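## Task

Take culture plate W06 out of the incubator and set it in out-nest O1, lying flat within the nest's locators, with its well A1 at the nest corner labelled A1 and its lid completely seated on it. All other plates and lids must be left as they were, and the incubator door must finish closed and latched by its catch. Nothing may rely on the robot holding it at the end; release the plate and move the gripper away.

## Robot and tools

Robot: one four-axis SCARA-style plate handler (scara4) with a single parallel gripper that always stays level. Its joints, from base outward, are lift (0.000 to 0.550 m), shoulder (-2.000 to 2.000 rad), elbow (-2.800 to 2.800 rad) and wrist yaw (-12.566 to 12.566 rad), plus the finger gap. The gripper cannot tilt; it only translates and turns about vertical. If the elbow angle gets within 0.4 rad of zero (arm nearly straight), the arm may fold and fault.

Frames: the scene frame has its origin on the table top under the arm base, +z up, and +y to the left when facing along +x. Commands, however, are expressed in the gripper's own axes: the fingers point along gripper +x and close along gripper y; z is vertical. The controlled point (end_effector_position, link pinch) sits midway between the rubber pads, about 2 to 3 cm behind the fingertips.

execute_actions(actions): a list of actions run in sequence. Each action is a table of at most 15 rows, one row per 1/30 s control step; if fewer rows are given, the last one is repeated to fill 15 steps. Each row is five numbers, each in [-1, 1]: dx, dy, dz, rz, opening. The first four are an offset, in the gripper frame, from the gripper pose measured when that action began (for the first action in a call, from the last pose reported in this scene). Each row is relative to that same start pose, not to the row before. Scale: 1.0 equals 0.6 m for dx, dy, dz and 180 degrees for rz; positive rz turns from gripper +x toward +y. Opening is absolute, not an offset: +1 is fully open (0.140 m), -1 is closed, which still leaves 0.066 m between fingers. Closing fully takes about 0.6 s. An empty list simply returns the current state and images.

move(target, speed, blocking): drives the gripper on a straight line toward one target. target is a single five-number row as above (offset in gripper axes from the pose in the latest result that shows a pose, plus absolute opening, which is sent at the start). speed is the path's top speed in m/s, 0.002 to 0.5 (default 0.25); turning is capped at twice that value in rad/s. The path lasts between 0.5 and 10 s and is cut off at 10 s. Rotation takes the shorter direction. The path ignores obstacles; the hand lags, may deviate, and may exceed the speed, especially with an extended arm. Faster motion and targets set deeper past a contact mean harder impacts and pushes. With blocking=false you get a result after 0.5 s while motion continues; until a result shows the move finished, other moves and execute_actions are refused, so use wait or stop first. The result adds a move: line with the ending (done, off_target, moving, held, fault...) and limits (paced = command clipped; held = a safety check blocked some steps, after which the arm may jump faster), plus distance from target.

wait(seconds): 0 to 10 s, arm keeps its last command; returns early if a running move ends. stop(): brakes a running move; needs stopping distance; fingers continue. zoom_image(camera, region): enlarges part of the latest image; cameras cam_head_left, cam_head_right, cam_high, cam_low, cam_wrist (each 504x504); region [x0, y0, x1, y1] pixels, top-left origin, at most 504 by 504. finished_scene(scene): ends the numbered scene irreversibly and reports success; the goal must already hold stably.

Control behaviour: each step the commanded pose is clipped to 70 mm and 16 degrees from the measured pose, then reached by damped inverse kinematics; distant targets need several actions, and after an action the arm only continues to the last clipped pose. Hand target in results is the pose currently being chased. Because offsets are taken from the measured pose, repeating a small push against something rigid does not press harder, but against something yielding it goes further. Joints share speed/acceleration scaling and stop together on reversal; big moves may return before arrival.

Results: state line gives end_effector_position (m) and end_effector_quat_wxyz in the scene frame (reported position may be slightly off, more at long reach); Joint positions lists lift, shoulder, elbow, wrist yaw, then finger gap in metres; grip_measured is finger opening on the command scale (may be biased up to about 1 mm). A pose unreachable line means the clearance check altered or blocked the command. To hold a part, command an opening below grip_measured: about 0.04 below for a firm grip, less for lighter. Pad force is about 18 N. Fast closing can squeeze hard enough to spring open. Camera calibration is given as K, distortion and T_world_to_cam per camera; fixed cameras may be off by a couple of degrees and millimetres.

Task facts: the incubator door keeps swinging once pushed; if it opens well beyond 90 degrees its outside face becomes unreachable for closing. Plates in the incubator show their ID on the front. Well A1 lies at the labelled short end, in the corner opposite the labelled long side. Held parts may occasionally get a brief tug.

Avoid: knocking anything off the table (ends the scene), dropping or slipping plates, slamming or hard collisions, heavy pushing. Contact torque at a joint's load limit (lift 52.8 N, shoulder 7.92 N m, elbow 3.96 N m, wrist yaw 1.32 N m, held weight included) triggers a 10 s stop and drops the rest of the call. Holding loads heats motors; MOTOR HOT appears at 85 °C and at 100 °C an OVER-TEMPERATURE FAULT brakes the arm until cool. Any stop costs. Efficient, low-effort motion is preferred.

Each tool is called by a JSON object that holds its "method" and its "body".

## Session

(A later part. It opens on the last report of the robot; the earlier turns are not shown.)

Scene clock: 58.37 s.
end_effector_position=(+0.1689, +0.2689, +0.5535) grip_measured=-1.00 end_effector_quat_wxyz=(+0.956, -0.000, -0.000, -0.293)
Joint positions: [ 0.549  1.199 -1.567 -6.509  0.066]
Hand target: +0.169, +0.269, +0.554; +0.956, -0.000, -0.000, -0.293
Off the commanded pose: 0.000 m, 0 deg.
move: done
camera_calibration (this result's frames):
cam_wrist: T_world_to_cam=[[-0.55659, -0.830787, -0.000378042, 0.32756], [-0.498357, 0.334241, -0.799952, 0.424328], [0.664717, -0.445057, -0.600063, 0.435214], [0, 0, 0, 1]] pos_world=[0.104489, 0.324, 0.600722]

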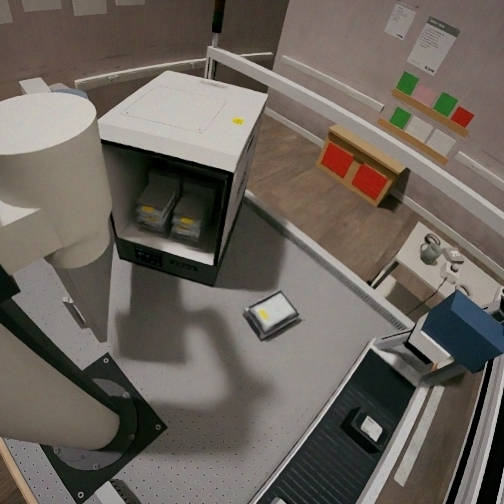

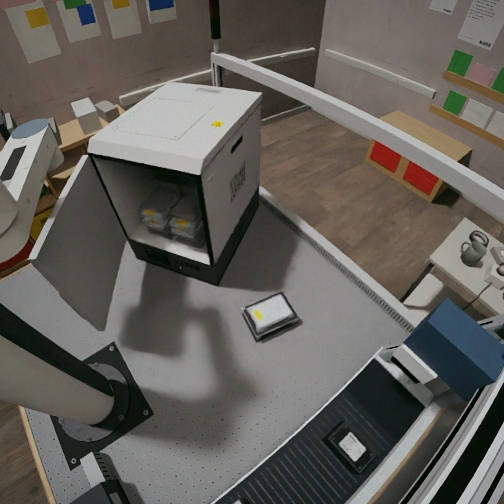

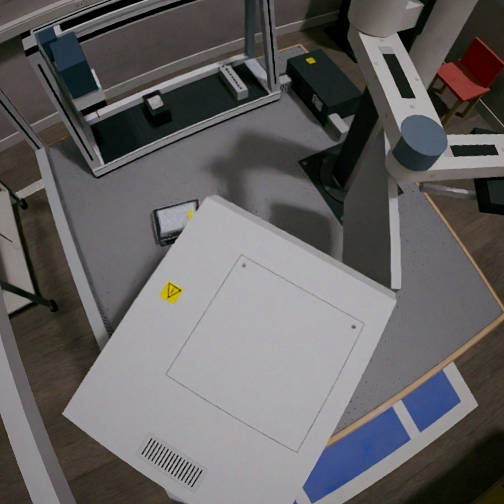

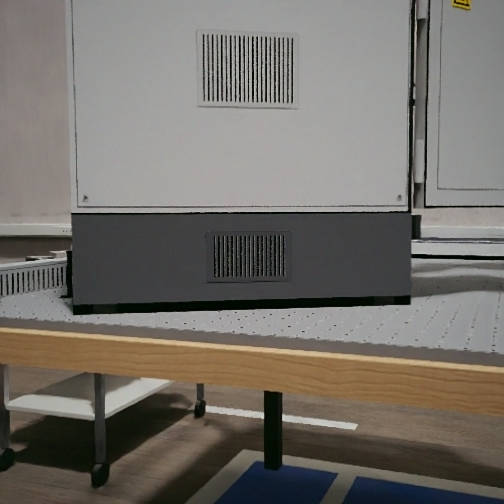

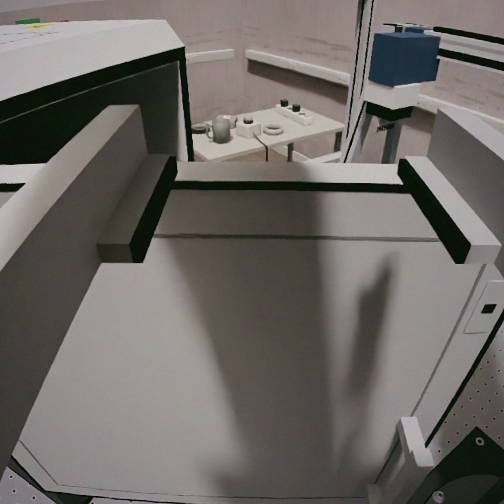

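{"method": "move", "body": {"target": [0,0,-0.105,0,-1], "speed": 0.1}}

{"method": "move", "body": {"target": [0.3,0.034,0,0.189,-1], "speed": 0.08}}

Scene clock: 59.43 s.
end_effector_position=(+0.1689, +0.2689, +0.4905) grip_measured=-1.00 end_effector_quat_wxyz=(+0.956, -0.000, -0.000, -0.293)
Joint positions: [ 0.485  1.199 -1.567 -6.509  0.066]
Hand target: +0.169, +0.269, +0.491; +0.956, -0.000, -0.000, -0.293
Off the commanded pose: 0.000 m, 0 deg.
move: done
camera_calibration (this result's frames):
cam_wrist: T_world_to_cam=[[-0.55658, -0.830794, -0.000378042, 0.327537], [-0.498361, 0.334234, -0.799952, 0.373886], [0.664722, -0.445049, -0.600063, 0.397365], [0, 0, 0, 1]] pos_world=[0.104494, 0.323997, 0.537659]

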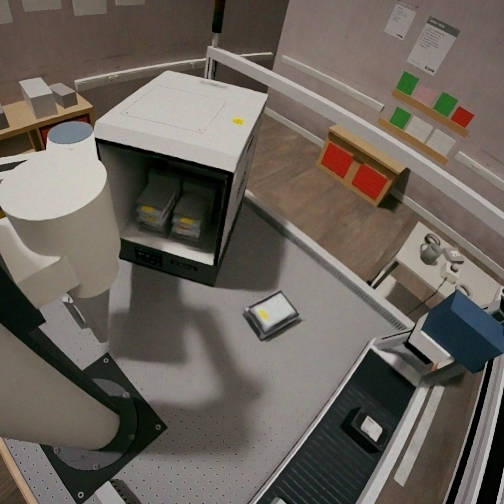

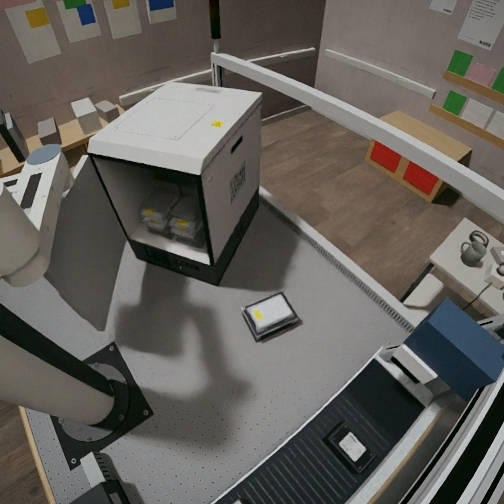

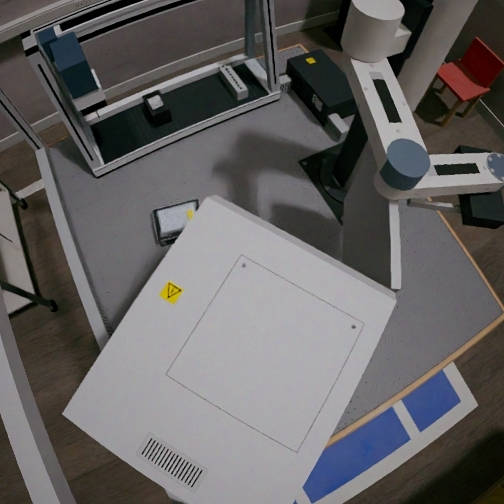

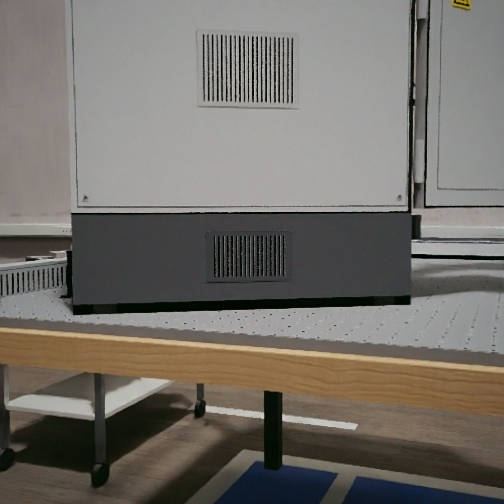

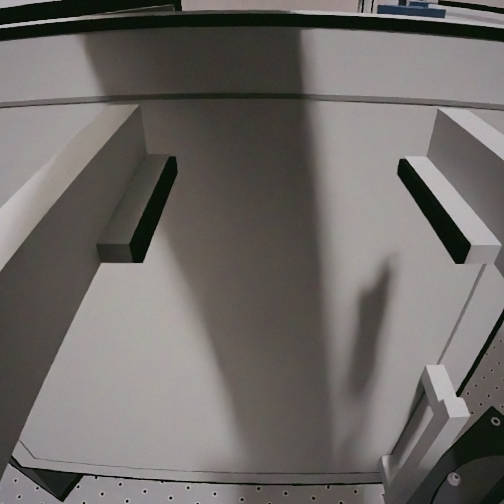

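Scene clock: 63.43 s.
end_effector_position=(+0.3296, +0.1850, +0.4905) grip_measured=-1.00 end_effector_quat_wxyz=(+1.000, -0.000, -0.000, -0.001)
Joint positions: [ 0.485  0.482 -0.715 -6.052  0.066]
Hand target: +0.330, +0.185, +0.490; +1.000, -0.000, -0.000, -0.000
Off the commanded pose: 0.000 m, 0 deg.
move: done
camera_calibration (this result's frames):
cam_wrist: T_world_to_cam=[[0.00308795, -0.999995, -0.000378042, 0.194116], [-0.600061, -0.00155055, -0.799952, 0.57764], [0.799948, 0.00269706, -0.600063, 0.125822], [0, 0, 0, 1]] pos_world=[0.245369, 0.194671, 0.537659]

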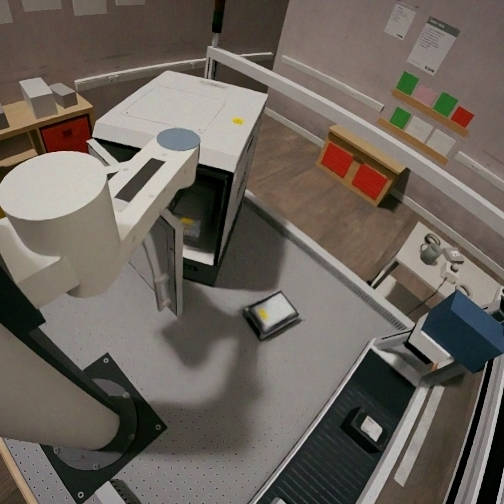

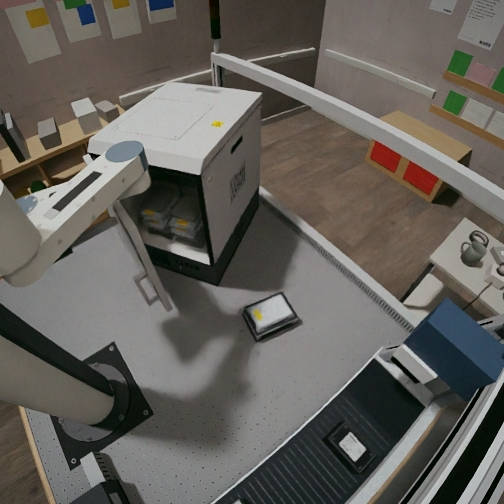

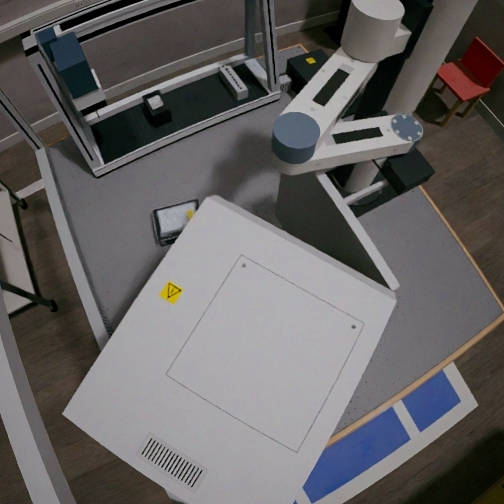

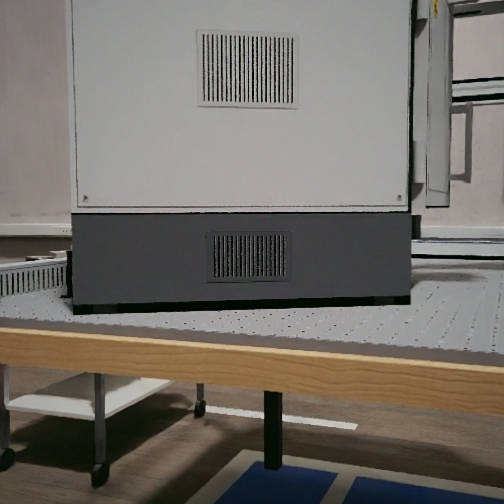

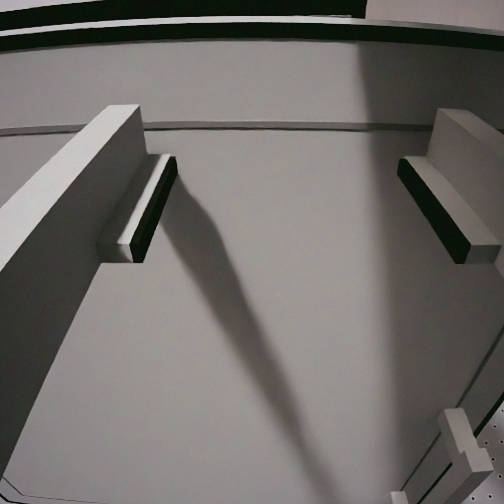

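{"method": "move", "body": {"target": [0.2,0,0,0.178,-1], "speed": 0.08}}

Scene clock: 67.23 s.
end_effector_position=(+0.4497, +0.1848, +0.4905) grip_measured=-1.00 end_effector_quat_wxyz=(+0.961, -0.000, -0.000, +0.275)
Joint positions: [ 0.485 -0.388 -0.738 -4.6    0.066]
Hand target: +0.450, +0.185, +0.490; +0.961, -0.000, -0.000, +0.275
Off the commanded pose: 0.000 m, 0 deg.
move: done
camera_calibration (this result's frames):
cam_wrist: T_world_to_cam=[[0.532696, -0.846307, -0.000378042, -0.0729411], [-0.507999, -0.319395, -0.799952, 0.667055], [0.676884, 0.426323, -0.600063, 0.00678929], [0, 0, 0, 1]] pos_world=[0.373123, 0.148429, 0.537659]

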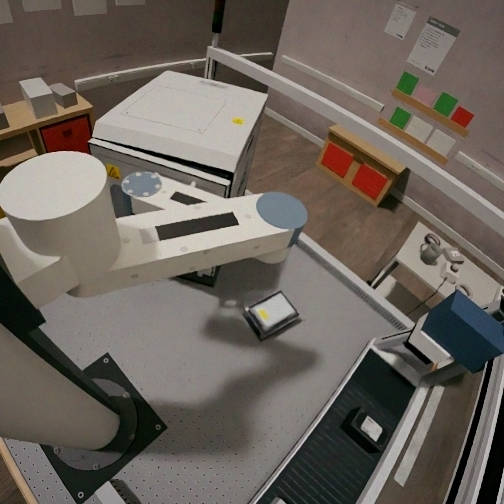

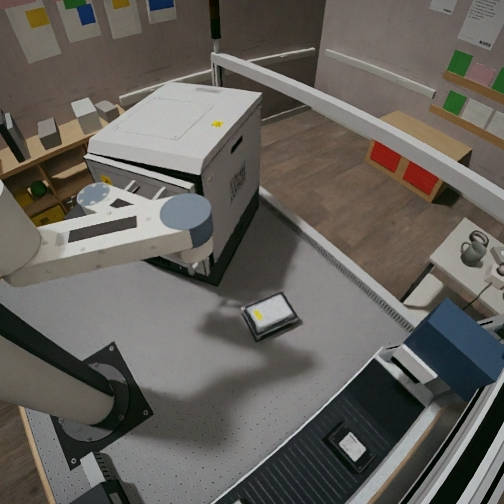

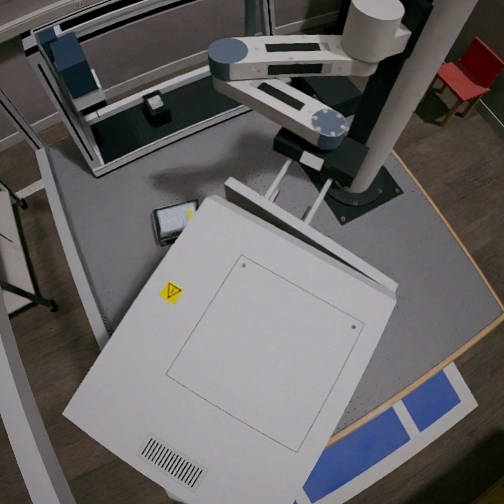

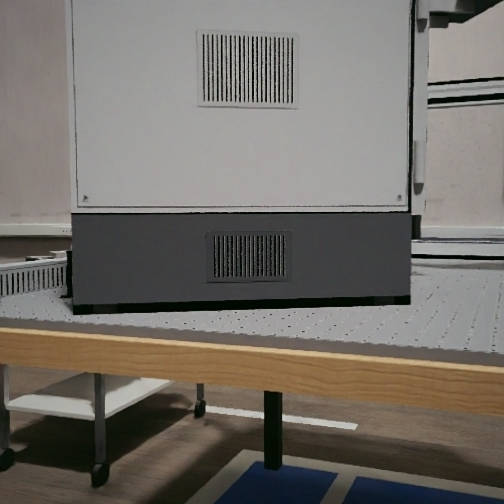

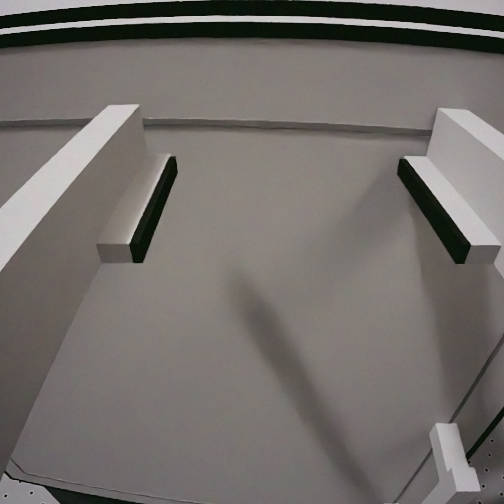

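Push in small steps.

{"method": "execute_actions", "body": {"actions": [[[0.008,0,0,0,-1]],[[0.008,0,0,0,-1]],[[0.008,0,0,0,-1]],[[0.008,0,0,0,-1]],[[0.008,0,0,0,-1]],[[0.008,0,0,0,-1]],[[0.008,0,0,0,-1]]]}}

Scene clock: 79.90 s.
end_effector_position=(+0.4708, +0.1977, +0.4905) grip_measured=-1.00 end_effector_quat_wxyz=(+0.962, -0.000, -0.000, +0.273)
Joint positions: [ 0.485 -0.367 -0.843 -4.52   0.066]
Hand target: +0.471, +0.198, +0.490; +0.962, -0.000, -0.000, +0.273
Off the commanded pose: 0.003 m, 0 deg.
TORQUE FAULT: the external load on joint 3 (elbow) reached its load limit, and the arm stopped for 10 seconds. That time counts as 19 of the actions that you can send in this scene. The arm's remaining commands of this call were not run. The arm holds where it stopped, with its grip as last carried out, and accepts commands again: back off and push less far. The arm stops again, at the same cost, whenever a joint's load reaches its limit.
camera_calibration (this result's frames):
cam_wrist: T_world_to_cam=[[0.528864, -0.848706, -0.000378042, -0.0710776], [-0.509437, -0.317095, -0.799952, 0.682129], [0.678805, 0.423259, -0.600063, -0.0133039], [0, 0, 0, 1]] pos_world=[0.394123, 0.161607, 0.53766]

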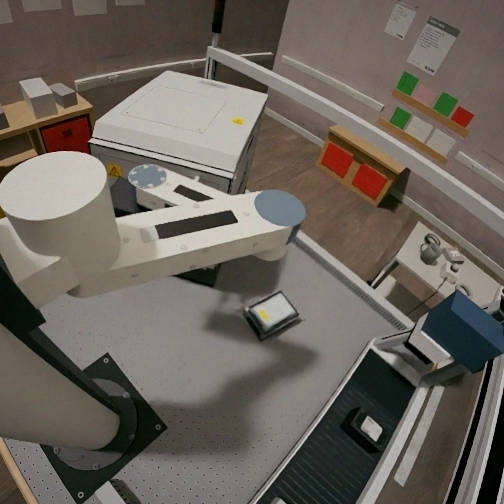

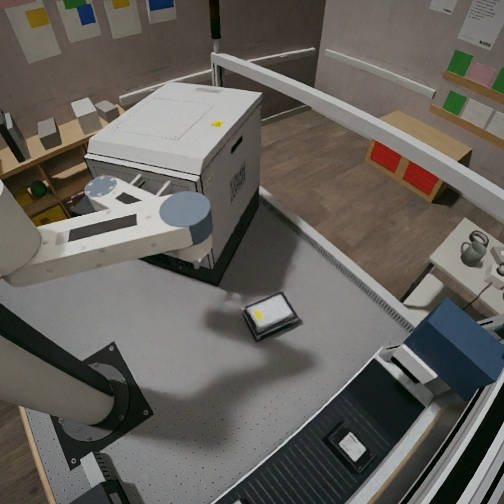

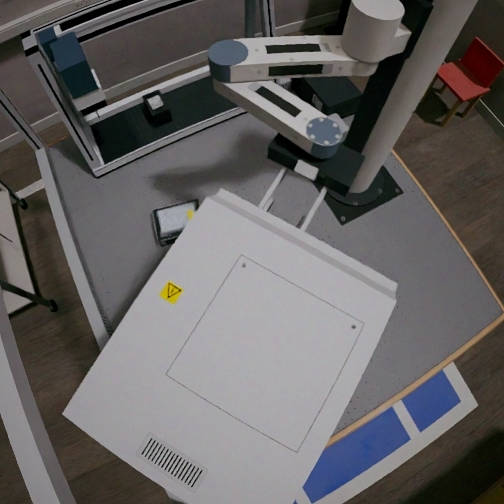

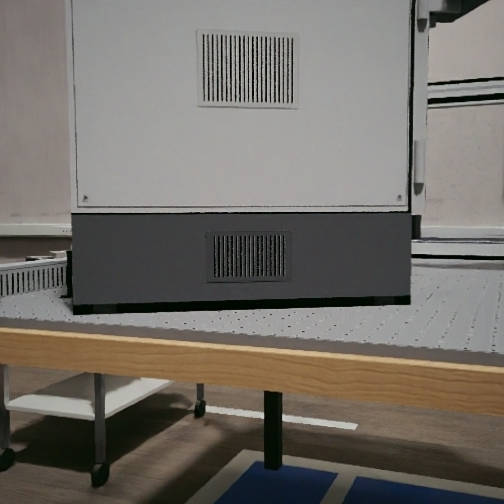

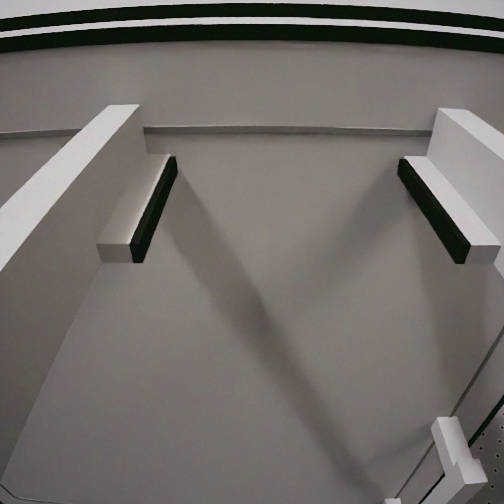

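{"method": "move", "body": {"target": [-0.08,-0.1,0,0,-1], "speed": 0.15}}

{"method": "finished_scene", "body": {"scene": 1}}

Scene clock: 80.87 s.
end_effector_position=(+0.4616, +0.1213, +0.4905) grip_measured=-1.00 end_effector_quat_wxyz=(+0.962, -0.000, -0.000, +0.273)
Joint positions: [ 0.485 -0.741 -0.666 -4.324  0.066]
Hand target: +0.462, +0.121, +0.490; +0.962, -0.000, -0.000, +0.273
Off the commanded pose: 0.000 m, 0 deg.
move: done
camera_calibration (this result's frames):
cam_wrist: T_world_to_cam=[[0.52846, -0.848958, -0.000378042, -0.130803], [-0.509589, -0.316853, -0.799952, 0.653237], [0.679007, 0.422935, -0.600063, 0.0252502], [0, 0, 0, 1]] pos_world=[0.384861, 0.0852541, 0.53766]

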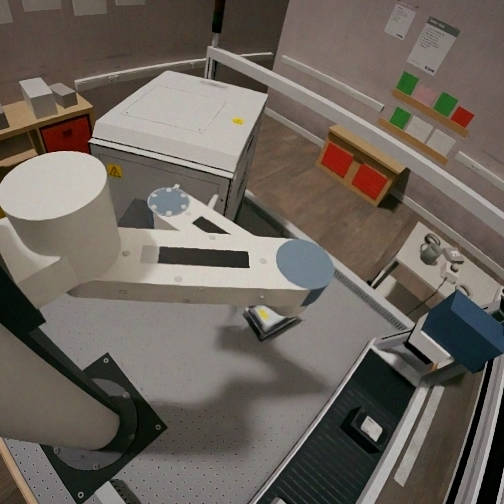

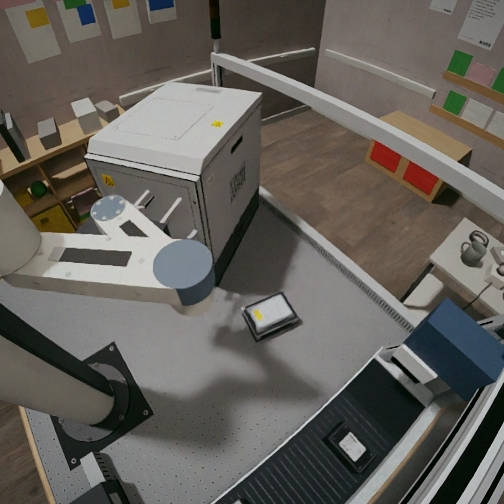

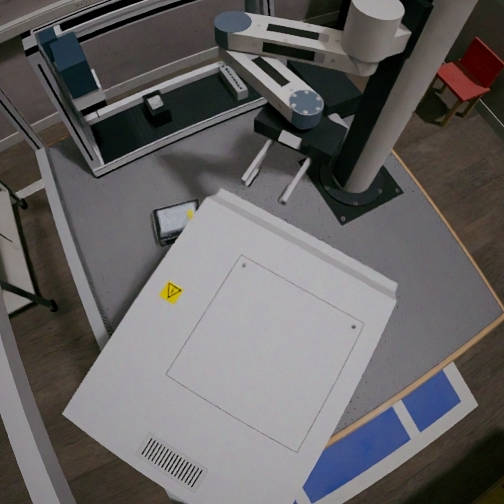

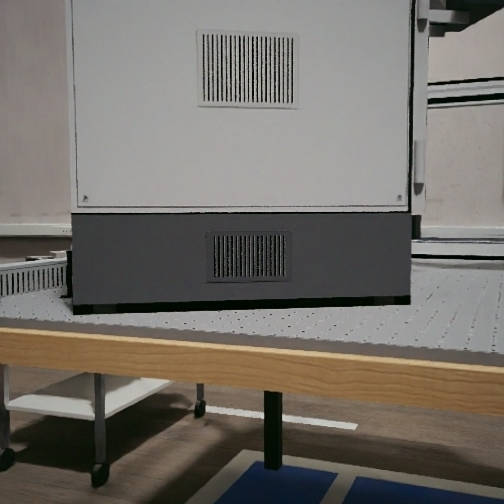

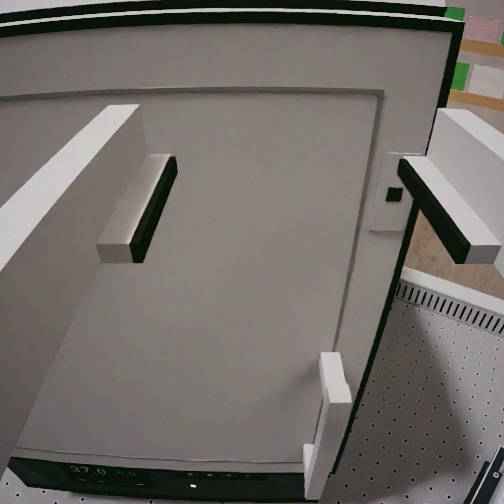

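The scene is finished: the task was done.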